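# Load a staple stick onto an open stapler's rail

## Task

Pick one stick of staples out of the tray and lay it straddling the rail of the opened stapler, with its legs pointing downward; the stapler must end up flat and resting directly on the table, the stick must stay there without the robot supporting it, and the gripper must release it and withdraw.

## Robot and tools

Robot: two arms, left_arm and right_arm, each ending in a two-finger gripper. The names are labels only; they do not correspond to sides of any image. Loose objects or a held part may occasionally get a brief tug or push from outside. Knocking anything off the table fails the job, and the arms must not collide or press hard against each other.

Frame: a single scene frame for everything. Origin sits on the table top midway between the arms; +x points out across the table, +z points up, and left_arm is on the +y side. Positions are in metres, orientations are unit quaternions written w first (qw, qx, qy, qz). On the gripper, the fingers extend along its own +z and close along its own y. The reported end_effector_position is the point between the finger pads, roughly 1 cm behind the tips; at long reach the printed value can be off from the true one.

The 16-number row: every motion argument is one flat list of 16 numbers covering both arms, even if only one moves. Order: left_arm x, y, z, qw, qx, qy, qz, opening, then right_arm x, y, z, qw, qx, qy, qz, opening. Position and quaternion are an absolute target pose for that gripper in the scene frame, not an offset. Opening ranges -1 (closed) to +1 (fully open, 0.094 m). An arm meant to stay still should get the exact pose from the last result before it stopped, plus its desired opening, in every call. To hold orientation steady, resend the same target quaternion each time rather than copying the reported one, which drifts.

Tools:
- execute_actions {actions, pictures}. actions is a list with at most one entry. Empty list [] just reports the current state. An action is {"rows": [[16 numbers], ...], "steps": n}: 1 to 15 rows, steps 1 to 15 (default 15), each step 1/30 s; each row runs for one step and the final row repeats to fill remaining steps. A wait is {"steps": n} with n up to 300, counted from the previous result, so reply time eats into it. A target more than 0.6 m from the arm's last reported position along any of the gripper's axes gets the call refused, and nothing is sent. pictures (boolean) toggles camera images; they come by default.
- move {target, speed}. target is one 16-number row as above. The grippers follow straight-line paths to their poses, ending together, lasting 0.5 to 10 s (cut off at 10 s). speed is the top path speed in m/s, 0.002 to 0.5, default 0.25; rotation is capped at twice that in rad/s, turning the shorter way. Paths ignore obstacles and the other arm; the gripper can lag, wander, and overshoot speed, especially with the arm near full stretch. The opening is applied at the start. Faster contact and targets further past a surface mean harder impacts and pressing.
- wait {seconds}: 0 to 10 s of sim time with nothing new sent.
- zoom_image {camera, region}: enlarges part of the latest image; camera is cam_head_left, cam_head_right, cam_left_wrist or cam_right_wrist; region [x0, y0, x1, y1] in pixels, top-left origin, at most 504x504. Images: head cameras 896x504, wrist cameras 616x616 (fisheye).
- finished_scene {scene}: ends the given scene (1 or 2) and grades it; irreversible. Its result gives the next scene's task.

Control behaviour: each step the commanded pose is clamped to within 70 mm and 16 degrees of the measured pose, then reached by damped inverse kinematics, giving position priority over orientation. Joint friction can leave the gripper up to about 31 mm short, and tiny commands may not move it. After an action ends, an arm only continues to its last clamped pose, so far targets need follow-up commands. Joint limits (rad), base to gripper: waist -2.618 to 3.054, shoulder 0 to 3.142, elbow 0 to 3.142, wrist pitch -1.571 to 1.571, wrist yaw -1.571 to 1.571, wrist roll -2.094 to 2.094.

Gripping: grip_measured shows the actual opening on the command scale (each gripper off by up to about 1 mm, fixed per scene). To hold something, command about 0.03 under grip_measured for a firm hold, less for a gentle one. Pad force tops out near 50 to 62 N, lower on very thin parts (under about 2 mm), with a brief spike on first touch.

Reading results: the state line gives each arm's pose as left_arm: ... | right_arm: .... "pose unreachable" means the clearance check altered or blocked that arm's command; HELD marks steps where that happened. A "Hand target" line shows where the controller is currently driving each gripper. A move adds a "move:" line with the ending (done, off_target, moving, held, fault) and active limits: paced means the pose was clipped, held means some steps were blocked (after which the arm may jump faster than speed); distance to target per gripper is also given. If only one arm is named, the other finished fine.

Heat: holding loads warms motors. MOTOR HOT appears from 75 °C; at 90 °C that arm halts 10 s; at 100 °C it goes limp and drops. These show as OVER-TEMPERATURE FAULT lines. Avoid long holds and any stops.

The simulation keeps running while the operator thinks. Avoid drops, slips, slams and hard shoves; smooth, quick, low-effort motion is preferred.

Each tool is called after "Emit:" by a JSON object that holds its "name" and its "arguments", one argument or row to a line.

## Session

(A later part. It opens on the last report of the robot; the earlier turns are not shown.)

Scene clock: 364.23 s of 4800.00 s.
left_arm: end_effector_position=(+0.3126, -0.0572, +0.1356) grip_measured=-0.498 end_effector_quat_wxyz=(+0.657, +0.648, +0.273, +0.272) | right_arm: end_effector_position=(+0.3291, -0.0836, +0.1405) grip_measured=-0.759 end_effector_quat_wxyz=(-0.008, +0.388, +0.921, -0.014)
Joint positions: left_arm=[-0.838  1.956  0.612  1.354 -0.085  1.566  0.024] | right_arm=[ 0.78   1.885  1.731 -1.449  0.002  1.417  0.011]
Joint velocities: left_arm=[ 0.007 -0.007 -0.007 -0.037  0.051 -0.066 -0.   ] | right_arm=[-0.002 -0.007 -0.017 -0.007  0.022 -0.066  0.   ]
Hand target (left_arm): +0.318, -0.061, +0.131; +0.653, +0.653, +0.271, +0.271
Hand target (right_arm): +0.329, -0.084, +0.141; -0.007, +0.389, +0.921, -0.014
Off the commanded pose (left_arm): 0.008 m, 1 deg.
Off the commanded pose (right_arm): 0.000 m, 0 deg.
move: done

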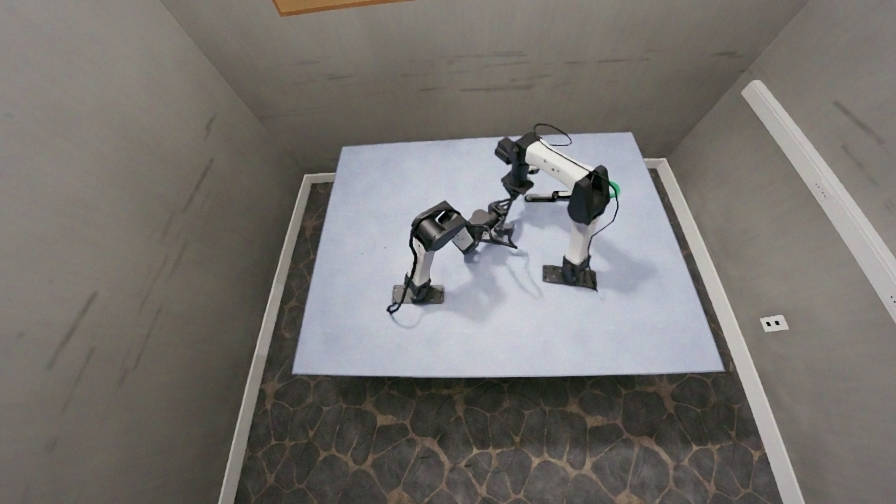

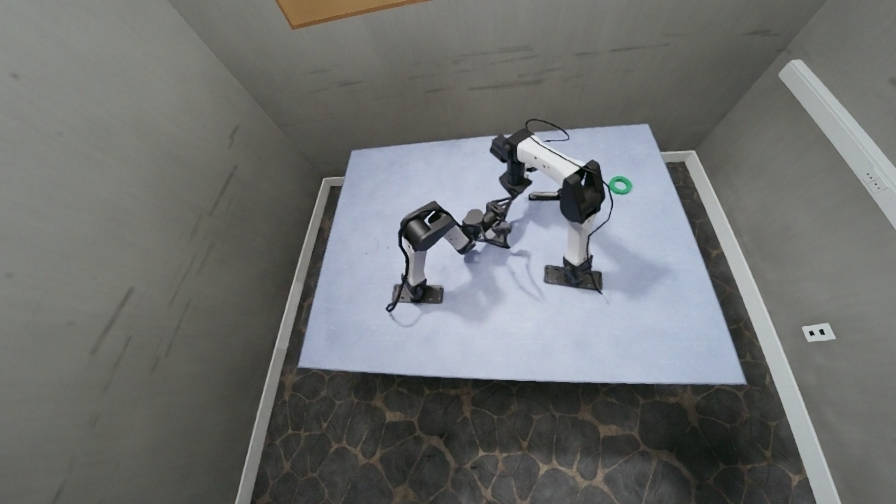

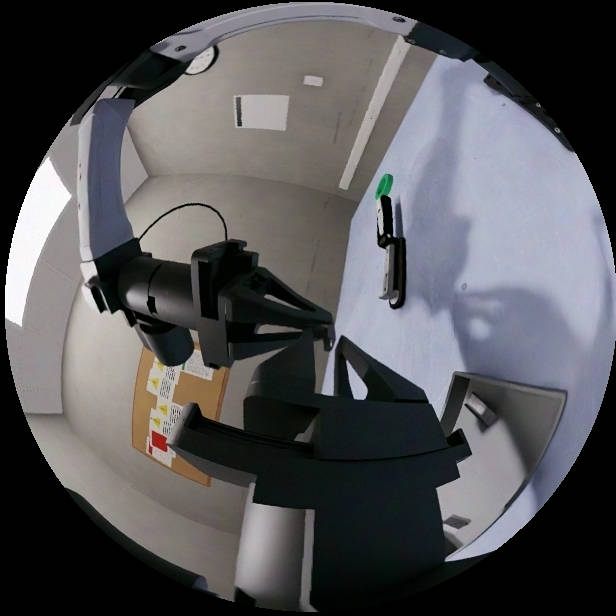

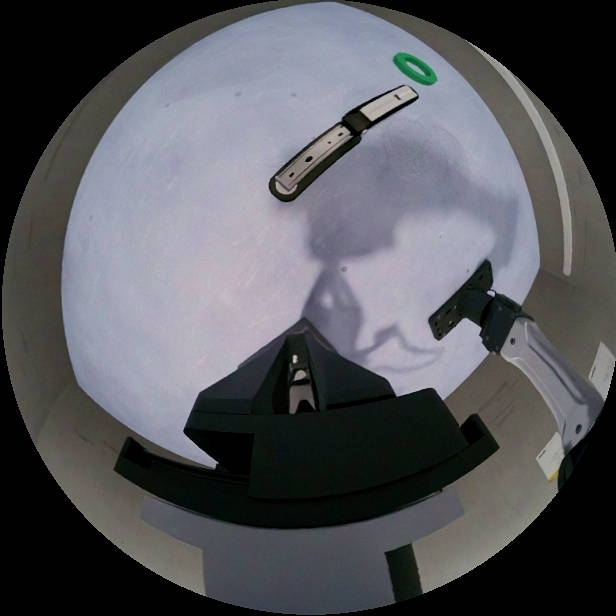

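Emit:
{"name": "move", "arguments": {
  "target": [0.3215,-0.0645,0.127,0.653,0.653,0.271,0.271,-0.6, 0.3293,-0.0835,0.1405,-0.007,0.389,0.921,-0.014,-0.78],
  "speed": 0.03
}}

Emit:
{"name": "zoom_image", "arguments": {
  "camera": "cam_left_wrist",
  "region": [250, 260, 400, 400]
}}

Emit:
{"name": "zoom_image", "arguments": {
  "camera": "cam_right_wrist",
  "region": [240, 310, 360, 420]
}}

Scene clock: 373.47 s of 4800.00 s.
left_arm: end_effector_position=(+0.3158, -0.0614, +0.1295) grip_measured=-0.598 end_effector_quat_wxyz=(+0.654, +0.651, +0.274, +0.271) | right_arm: end_effector_position=(+0.3291, -0.0836, +0.1405) grip_measured=-0.759 end_effector_quat_wxyz=(-0.008, +0.388, +0.921, -0.014)
Joint positions: left_arm=[-0.838  1.985  0.633  1.353 -0.083  1.566  0.019] | right_arm=[ 0.78   1.885  1.731 -1.449  0.002  1.417  0.011]
Joint velocities: left_arm=[-0.012  0.007 -0.007  0.007 -0.022 -0.022  0.   ] | right_arm=[ 0.027 -0.007 -0.007 -0.037 -0.007 -0.022 -0.001]
Hand target (left_arm): +0.321, -0.064, +0.127; +0.653, +0.653, +0.271, +0.271
Hand target (right_arm): +0.329, -0.084, +0.141; -0.007, +0.389, +0.921, -0.014
Off the commanded pose (left_arm): 0.007 m, 0 deg.
Off the commanded pose (right_arm): 0.000 m, 0 deg.
After step 90, 5.50 s passed at rest.
move: done

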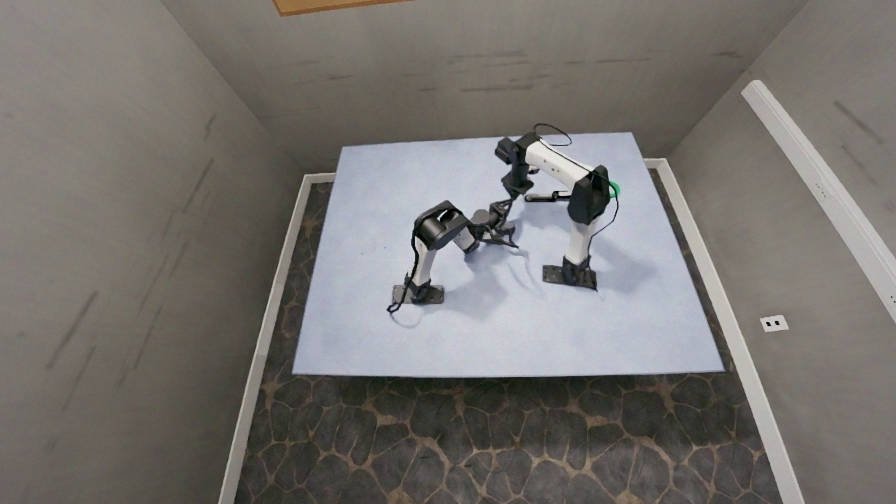

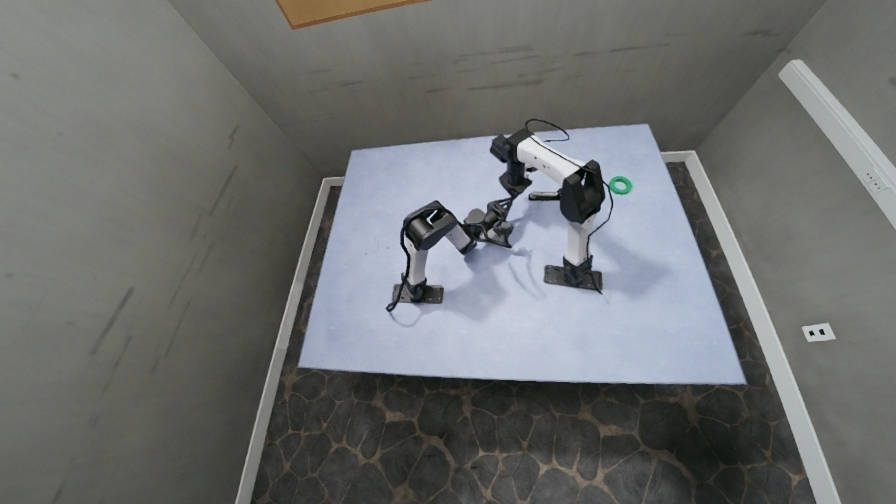

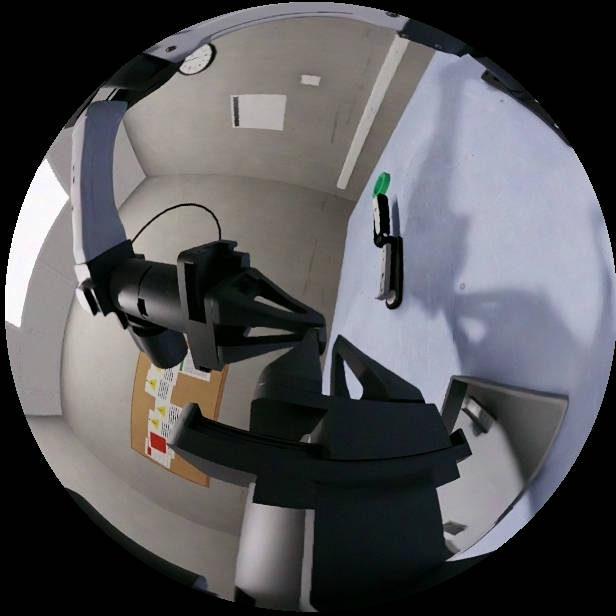

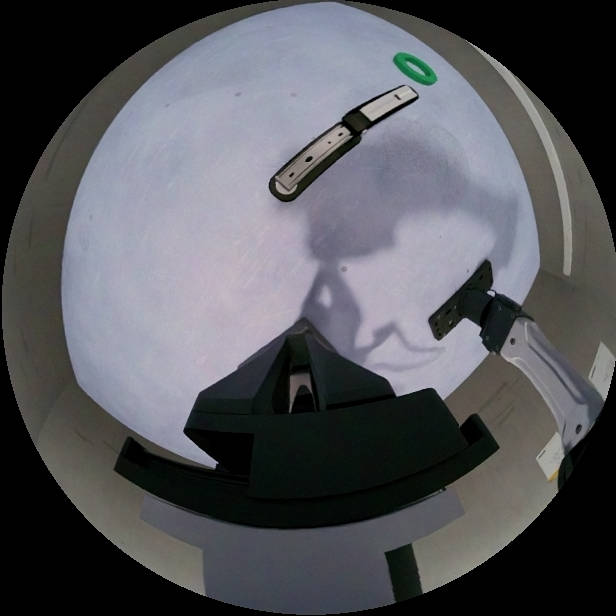

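Region (250, 260, 400, 400) of cam_left_wrist's 616x616 image, scaled by 3.360, with more detail than that image has; it fills the top 470 rows of this view, and the rest is white.

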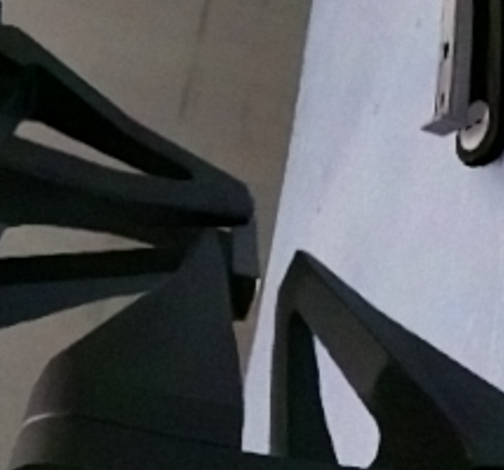

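Region (240, 310, 360, 420) of cam_right_wrist's 616x616 image, scaled by 4.200, with more detail than that image has; it fills the top 462 rows of this view, and the rest is white.

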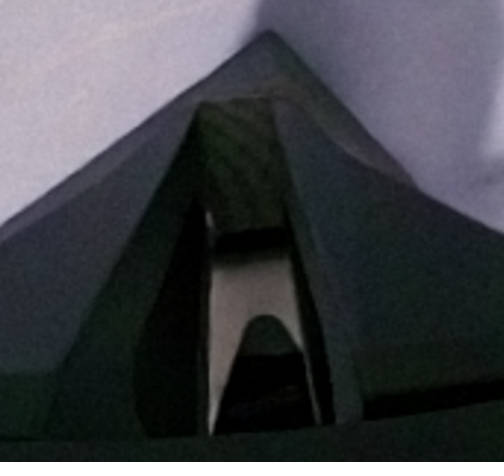

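Emit:
{"name": "execute_actions", "arguments": {
  "actions": [
    {"rows":[[0.3152,-0.0608,0.1343,0.6605,0.6445,0.271,0.274,-0.68, 0.3293,-0.0835,0.1405,-0.007,0.389,0.921,-0.014,-0.78]]}
  ]
}}

Emit:
{"name": "zoom_image", "arguments": {
  "camera": "cam_left_wrist",
  "region": [250, 260, 400, 400]
}}

Scene clock: 385.47 s of 4800.00 s.
left_arm: end_effector_position=(+0.3158, -0.0615, +0.1323) grip_measured=-0.678 end_effector_quat_wxyz=(+0.658, +0.647, +0.272, +0.272) | right_arm: end_effector_position=(+0.3291, -0.0836, +0.1405) grip_measured=-0.759 end_effector_quat_wxyz=(-0.008, +0.388, +0.921, -0.014)
Joint positions: left_arm=[-0.838  1.985  0.633  1.365 -0.083  1.566  0.015] | right_arm=[ 0.78   1.885  1.731 -1.449  0.002  1.417  0.011]
Joint velocities: left_arm=[ 0.007 -0.002  0.012 -0.022  0.037 -0.007 -0.001] | right_arm=[ 0.007  0.017 -0.002 -0.007 -0.022 -0.007 -0.   ]
Hand target (left_arm): +0.315, -0.061, +0.134; +0.660, +0.645, +0.271, +0.274
Hand target (right_arm): +0.329, -0.084, +0.141; -0.007, +0.389, +0.921, -0.014
Off the commanded pose (left_arm): 0.002 m, 1 deg.
Off the commanded pose (right_arm): 0.000 m, 0 deg.
Steps of this call (steps 1 to 90: nothing new was sent; then 8.50 s passed at rest; steps 91 to 105: all 15 steps of this action). Readings (end_effector_position):
91: left_arm (+0.3158, -0.0615, +0.1298) | right_arm (+0.3291, -0.0836, +0.1405)
92: left_arm (+0.3158, -0.0615, +0.1302) | right_arm (+0.3291, -0.0836, +0.1405)
94: left_arm (+0.3158, -0.0615, +0.1311) | right_arm (+0.3291, -0.0836, +0.1405)
98: left_arm (+0.3158, -0.0615, +0.1319) | right_arm (+0.3291, -0.0836, +0.1405)
105: the state above

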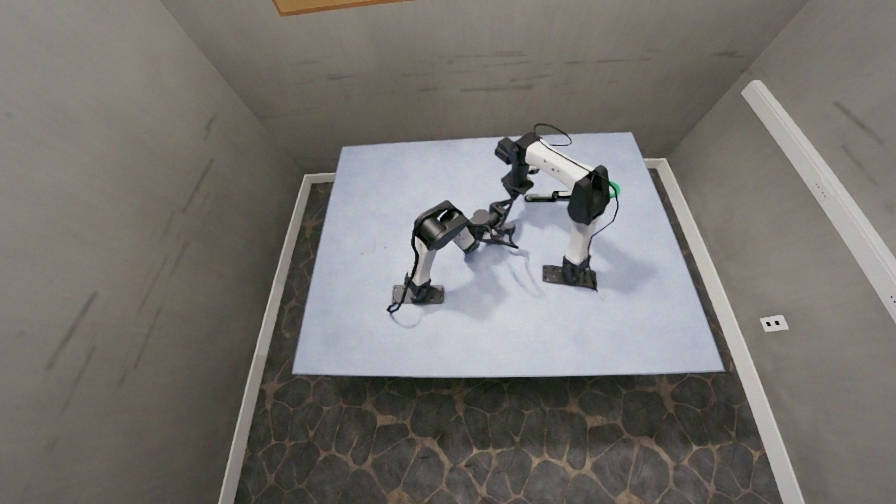

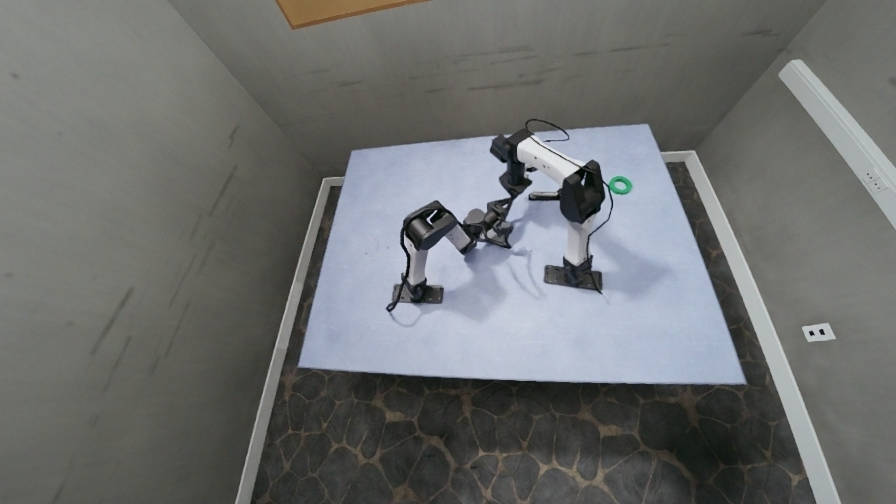

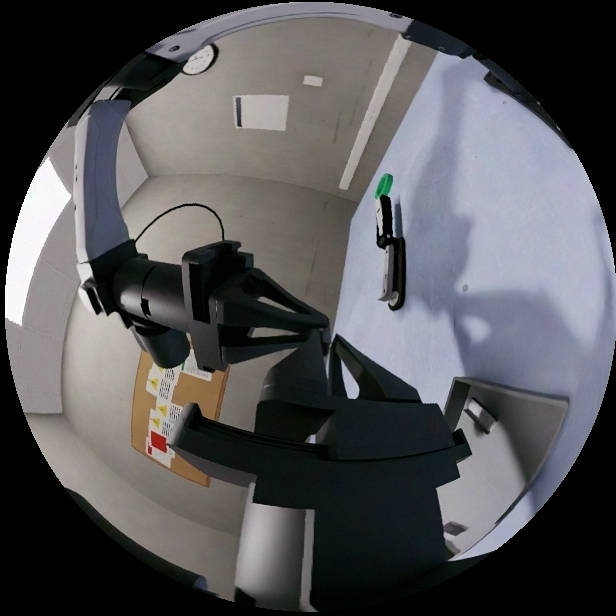

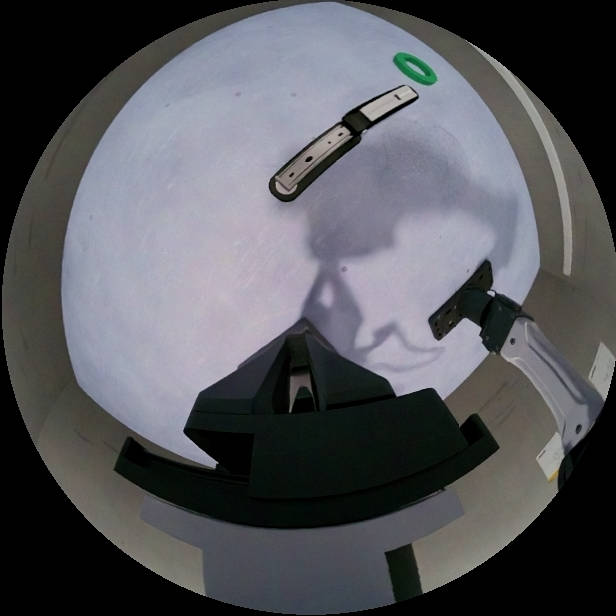

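Region (250, 260, 400, 400) of cam_left_wrist's 616x616 image, scaled by 3.360, with more detail than that image has; it fills the top 470 rows of this view, and the rest is white.

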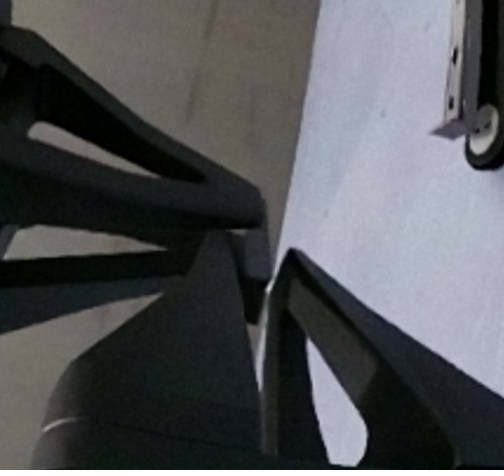

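Emit:
{"name": "execute_actions", "arguments": {
  "actions": [
    {"rows":[[0.3152,-0.0608,0.1343,0.6605,0.6445,0.271,0.274,-0.88,0.3293,-0.0835,0.1405,-0.007,0.389,0.921,-0.014,-0.78]],"steps":15}
  ]
}}

Scene clock: 415.10 s of 4800.00 s.
left_arm: end_effector_position=(+0.3158, -0.0615, +0.1318) grip_measured=-0.871 end_effector_quat_wxyz=(+0.657, +0.648, +0.274, +0.271) | right_arm: end_effector_position=(+0.3291, -0.0835, +0.1405) grip_measured=-0.759 end_effector_quat_wxyz=(-0.008, +0.388, +0.921, -0.014)
Joint positions: left_arm=[-0.838  1.985  0.633  1.362 -0.083  1.562  0.006] | right_arm=[ 0.78   1.885  1.731 -1.449  0.002  1.417  0.011]
Joint velocities: left_arm=[-0.017  0.007 -0.007  0.022  0.095 -0.007  0.   ] | right_arm=[ 0.007 -0.002  0.012 -0.022 -0.007 -0.051 -0.001]
Hand target (left_arm): +0.315, -0.061, +0.134; +0.660, +0.644, +0.271, +0.274
Hand target (right_arm): +0.329, -0.083, +0.141; -0.007, +0.389, +0.921, -0.014
Off the commanded pose (left_arm): 0.003 m, 1 deg.
Off the commanded pose (right_arm): 0.000 m, 0 deg.
Steps of this call (steps 1 to 90: nothing new was sent; then 26.13 s passed at rest; steps 91 to 105: all 15 steps of this action). Readings (end_effector_position):
91: left_arm (+0.3157, -0.0615, +0.1324) | right_arm (+0.3291, -0.0836, +0.1405)
92: left_arm (+0.3158, -0.0615, +0.1320) | right_arm (+0.3291, -0.0835, +0.1405)
94: left_arm (+0.3158, -0.0615, +0.1318) | right_arm (+0.3291, -0.0835, +0.1405)
98: left_arm (+0.3158, -0.0615, +0.1318) | right_arm (+0.3291, -0.0835, +0.1405)
105: the state above

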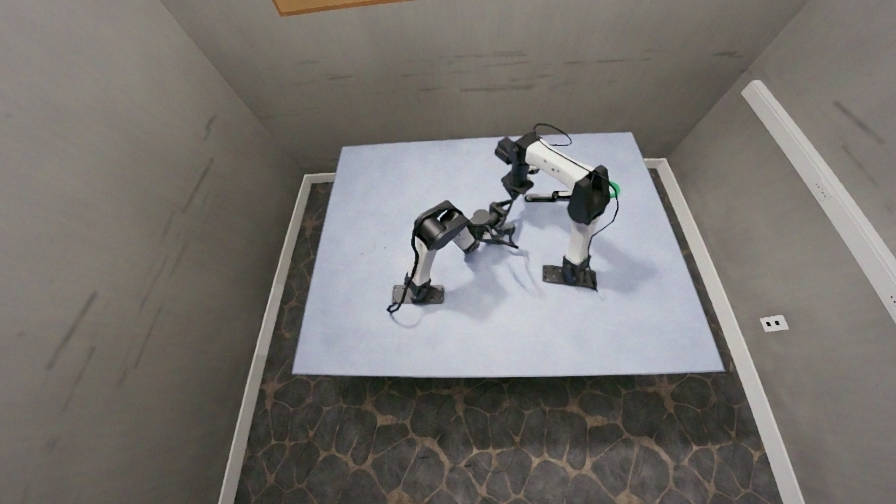

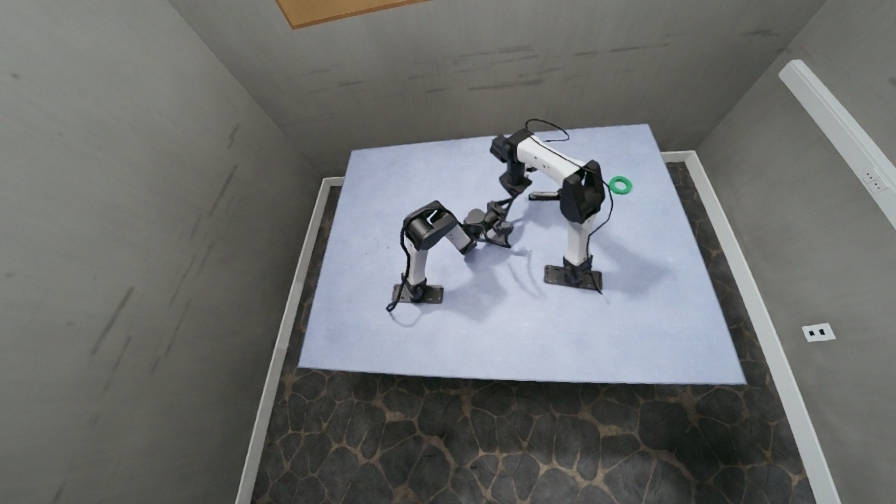

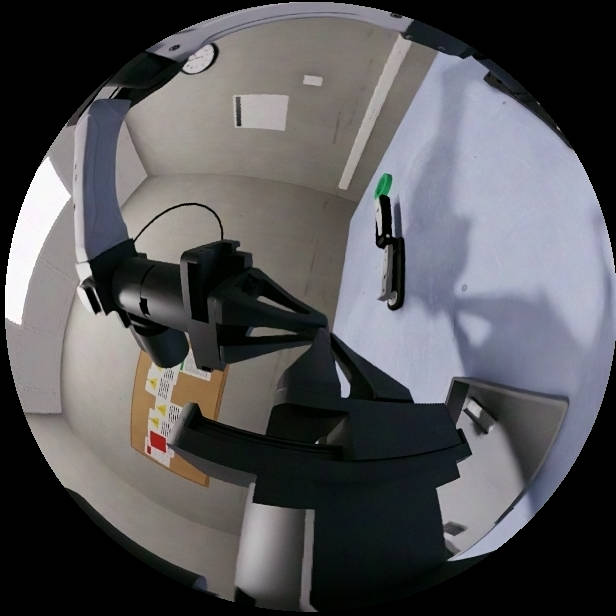

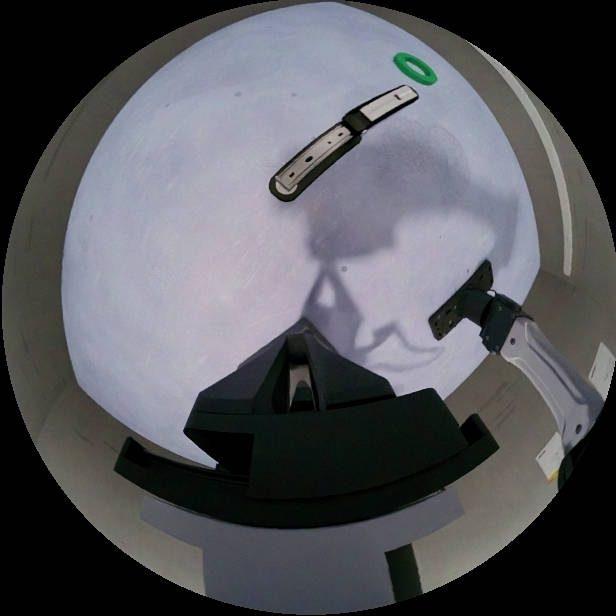

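Emit:
{"name": "execute_actions", "arguments": {
  "actions": [
    {"rows":[[0.3152,-0.0608,0.1343,0.6605,0.6445,0.271,0.274,-0.91,0.3293,-0.0835,0.1405,-0.007,0.389,0.921,-0.014,-0.78]],"steps":15}
  ]
}}

Emit:
{"name": "zoom_image", "arguments": {
  "camera": "cam_left_wrist",
  "region": [260,270,400,410]
}}

Emit:
{"name": "zoom_image", "arguments": {
  "camera": "cam_right_wrist",
  "region": [240,300,360,420]
}}

Scene clock: 423.87 s of 4800.00 s.
left_arm: end_effector_position=(+0.3158, -0.0615, +0.1318) grip_measured=-0.891 end_effector_quat_wxyz=(+0.658, +0.648, +0.274, +0.270) | right_arm: end_effector_position=(+0.3291, -0.0835, +0.1405) grip_measured=-0.759 end_effector_quat_wxyz=(-0.008, +0.388, +0.921, -0.014)
Joint positions: left_arm=[-0.838  1.985  0.633  1.362 -0.083  1.56   0.005] | right_arm=[ 0.78   1.885  1.731 -1.449  0.002  1.417  0.011]
Joint velocities: left_arm=[-0.002 -0.002 -0.017 -0.022 -0.081  0.022  0.001] | right_arm=[ 0.017 -0.002  0.002 -0.037  0.007 -0.022  0.001]
Hand target (left_arm): +0.315, -0.061, +0.134; +0.660, +0.644, +0.271, +0.274
Hand target (right_arm): +0.329, -0.084, +0.140; -0.007, +0.389, +0.921, -0.014
Off the commanded pose (left_arm): 0.003 m, 1 deg.
Off the commanded pose (right_arm): 0.000 m, 0 deg.
Steps of this call (steps 1 to 90: nothing new was sent; then 5.27 s passed at rest; steps 91 to 105: all 15 steps of this action). Readings (end_effector_position):
91: left_arm (+0.3158, -0.0615, +0.1318) | right_arm (+0.3291, -0.0835, +0.1405)
92: left_arm (+0.3158, -0.0615, +0.1318) | right_arm (+0.3291, -0.0835, +0.1405)
94: left_arm (+0.3158, -0.0615, +0.1318) | right_arm (+0.3291, -0.0835, +0.1405)
98: left_arm (+0.3158, -0.0615, +0.1318) | right_arm (+0.3291, -0.0835, +0.1405)
105: the state above

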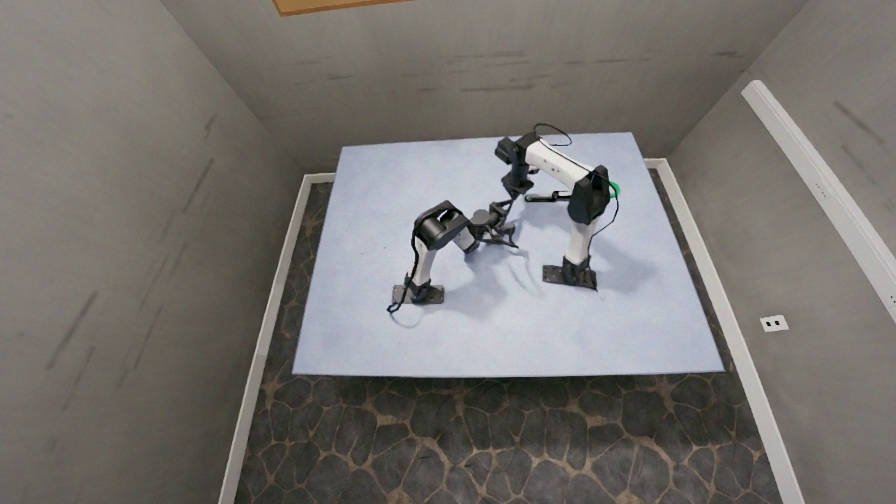

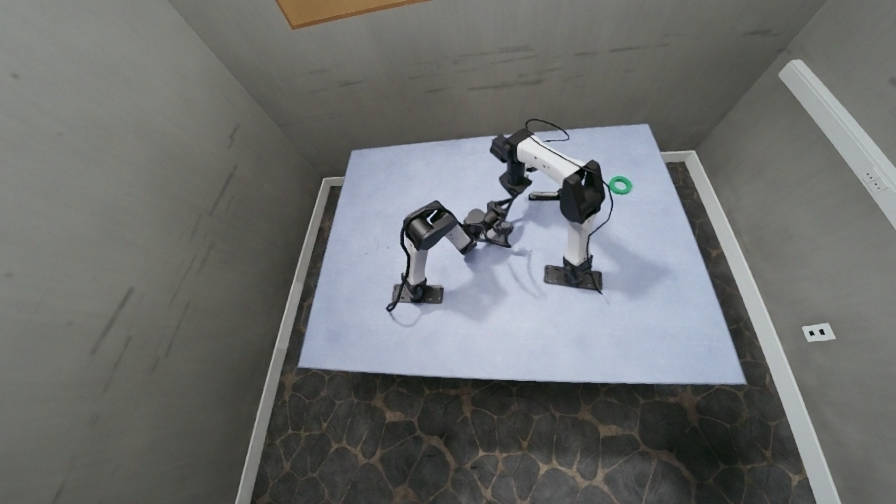

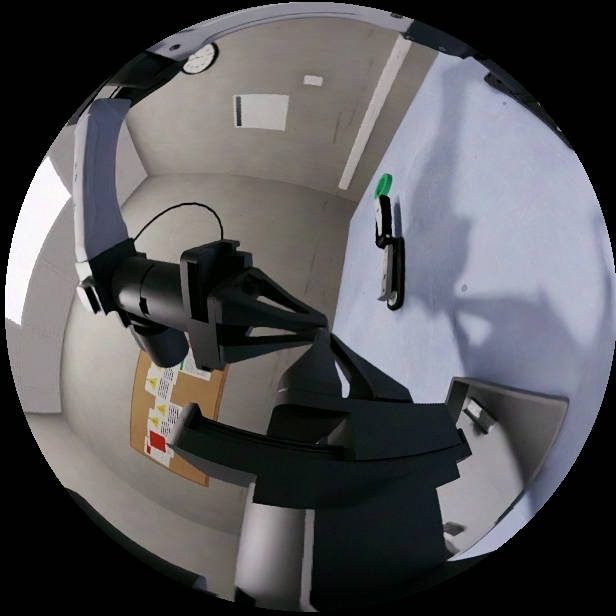

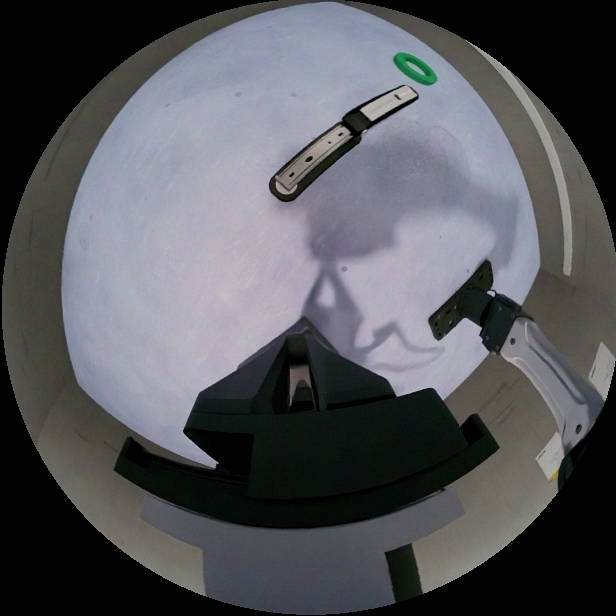

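Region (260, 270, 400, 410) of cam_left_wrist's 616x616 image, scaled by 3.600, with more detail than that image has.

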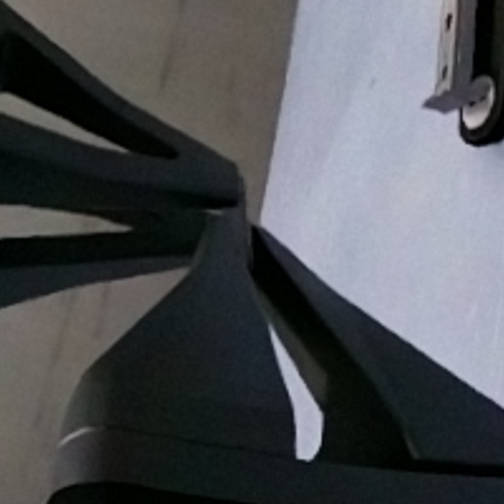

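Region (240, 300, 360, 420) of cam_right_wrist's 616x616 image, scaled by 4.200, with more detail than that image has.

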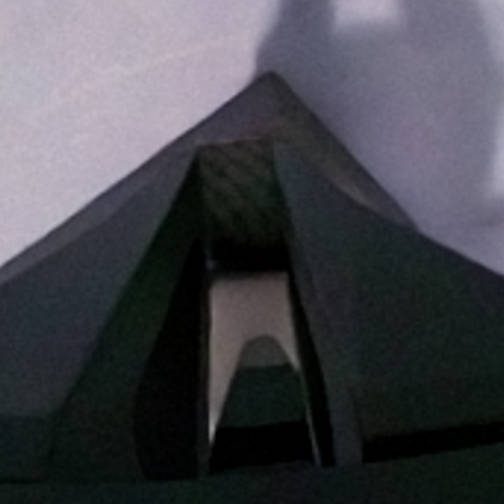

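Emit:
{"name": "execute_actions", "arguments": {
  "actions": [
    {"rows":[[0.3158,-0.0615,0.1318,0.658,0.648,0.274,0.270,-0.94,0.3293,-0.0835,0.1405,-0.007,0.389,0.921,-0.014,-0.78]],"steps":15}
  ],
  "pictures": false
}}

Scene clock: 430.40 s of 4800.00 s.
left_arm: end_effector_position=(+0.3158, -0.0615, +0.1314) grip_measured=-0.892 end_effector_quat_wxyz=(+0.658, +0.647, +0.276, +0.268) | right_arm: end_effector_position=(+0.3291, -0.0835, +0.1405) grip_measured=-0.759 end_effector_quat_wxyz=(-0.008, +0.388, +0.921, -0.014)
Joint positions: left_arm=[-0.838  1.985  0.633  1.361 -0.083  1.556  0.005] | right_arm=[ 0.78   1.885  1.731 -1.449  0.002  1.417  0.011]
Joint velocities: left_arm=[-0.007  0.002 -0.002 -0.037 -0.037  0.051  0.   ] | right_arm=[ 0.007  0.012 -0.002 -0.051  0.007  0.11   0.   ]
Hand target (left_arm): +0.316, -0.062, +0.132; +0.658, +0.648, +0.274, +0.270
Hand target (right_arm): +0.329, -0.084, +0.140; -0.007, +0.389, +0.921, -0.014
Off the commanded pose (left_arm): 0.000 m, 0 deg.
Off the commanded pose (right_arm): 0.000 m, 0 deg.
Steps of this call (steps 1 to 90: nothing new was sent; then 3.03 s passed at rest; steps 91 to 105: all 15 steps of this action). Readings (end_effector_position):
91: left_arm (+0.3158, -0.0615, +0.1315) | right_arm (+0.3291, -0.0835, +0.1405)
92: left_arm (+0.3158, -0.0615, +0.1314) | right_arm (+0.3291, -0.0835, +0.1405)
94: left_arm (+0.3158, -0.0615, +0.1314) | right_arm (+0.3291, -0.0835, +0.1405)
98: left_arm (+0.3158, -0.0615, +0.1314) | right_arm (+0.3291, -0.0835, +0.1405)
105: the state above

Solid stop. Open right slightly.

Emit:
{"name": "execute_actions", "arguments": {
  "actions": [
    {"rows":[[0.3158,-0.0615,0.1318,0.658,0.648,0.274,0.270,-0.925,0.3293,-0.0835,0.1405,-0.007,0.389,0.921,-0.014,-0.7],[0.3158,-0.0615,0.1318,0.658,0.648,0.274,0.270,-0.925,0.3293,-0.0835,0.1405,-0.007,0.389,0.921,-0.014,-0.6]],"steps":15}
  ]
}}

Emit:
{"name": "zoom_image", "arguments": {
  "camera": "cam_right_wrist",
  "region": [240,300,360,420]
}}

Scene clock: 437.57 s of 4800.00 s.
left_arm: end_effector_position=(+0.3158, -0.0615, +0.1314) grip_measured=-0.892 end_effector_quat_wxyz=(+0.658, +0.647, +0.276, +0.268) | right_arm: end_effector_position=(+0.3291, -0.0835, +0.1405) grip_measured=-0.601 end_effector_quat_wxyz=(-0.008, +0.388, +0.921, -0.014)
Joint positions: left_arm=[-0.838  1.985  0.633  1.361 -0.083  1.556  0.005] | right_arm=[ 0.78   1.885  1.731 -1.449  0.002  1.417  0.019]
Joint velocities: left_arm=[ 0.022  0.002 -0.007  0.037 -0.037 -0.066  0.001] | right_arm=[-0.002 -0.022 -0.002  0.007 -0.037 -0.007 -0.   ]
Hand target (left_arm): +0.316, -0.062, +0.132; +0.658, +0.648, +0.274, +0.270
Hand target (right_arm): +0.329, -0.084, +0.140; -0.007, +0.389, +0.921, -0.014
Off the commanded pose (left_arm): 0.000 m, 0 deg.
Off the commanded pose (right_arm): 0.000 m, 0 deg.
Steps of this call (steps 1 to 90: nothing new was sent; then 3.67 s passed at rest; steps 91 to 105: all 15 steps of this action). Readings (end_effector_position):
91: left_arm (+0.3158, -0.0615, +0.1314) | right_arm (+0.3291, -0.0835, +0.1405)
92: left_arm (+0.3158, -0.0615, +0.1314) | right_arm (+0.3291, -0.0835, +0.1405)
94: left_arm (+0.3158, -0.0615, +0.1314) | right_arm (+0.3291, -0.0835, +0.1405)
98: left_arm (+0.3158, -0.0615, +0.1314) | right_arm (+0.3291, -0.0835, +0.1405)
105: the state above

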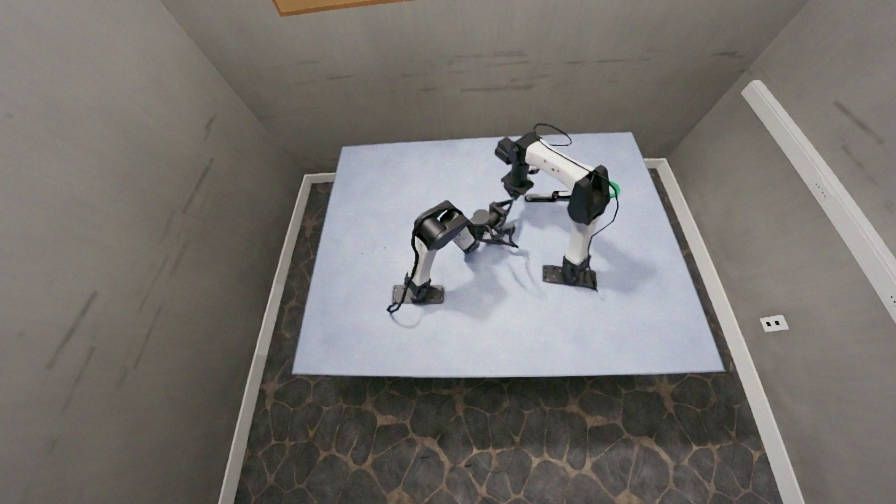

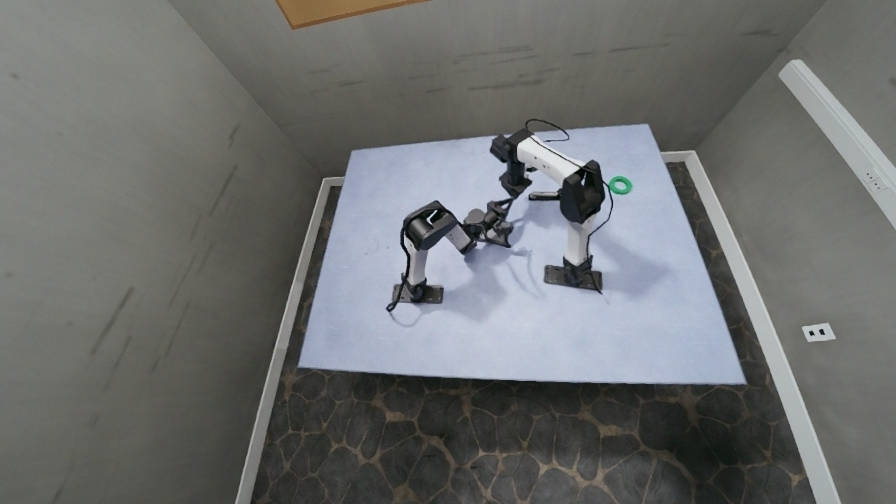

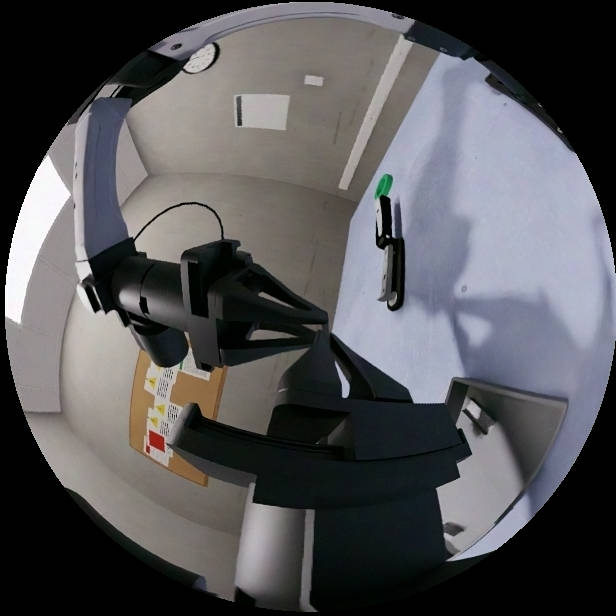

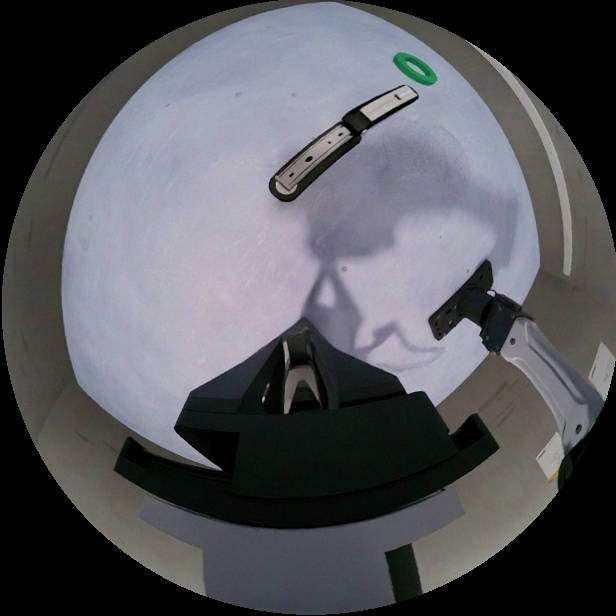

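Region (240, 300, 360, 420) of cam_right_wrist's 616x616 image, scaled by 4.200, with more detail than that image has.

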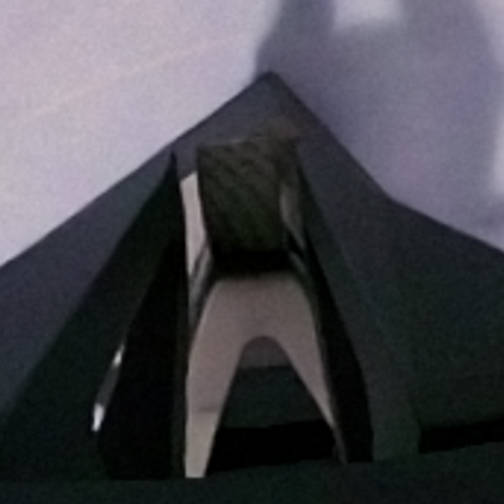

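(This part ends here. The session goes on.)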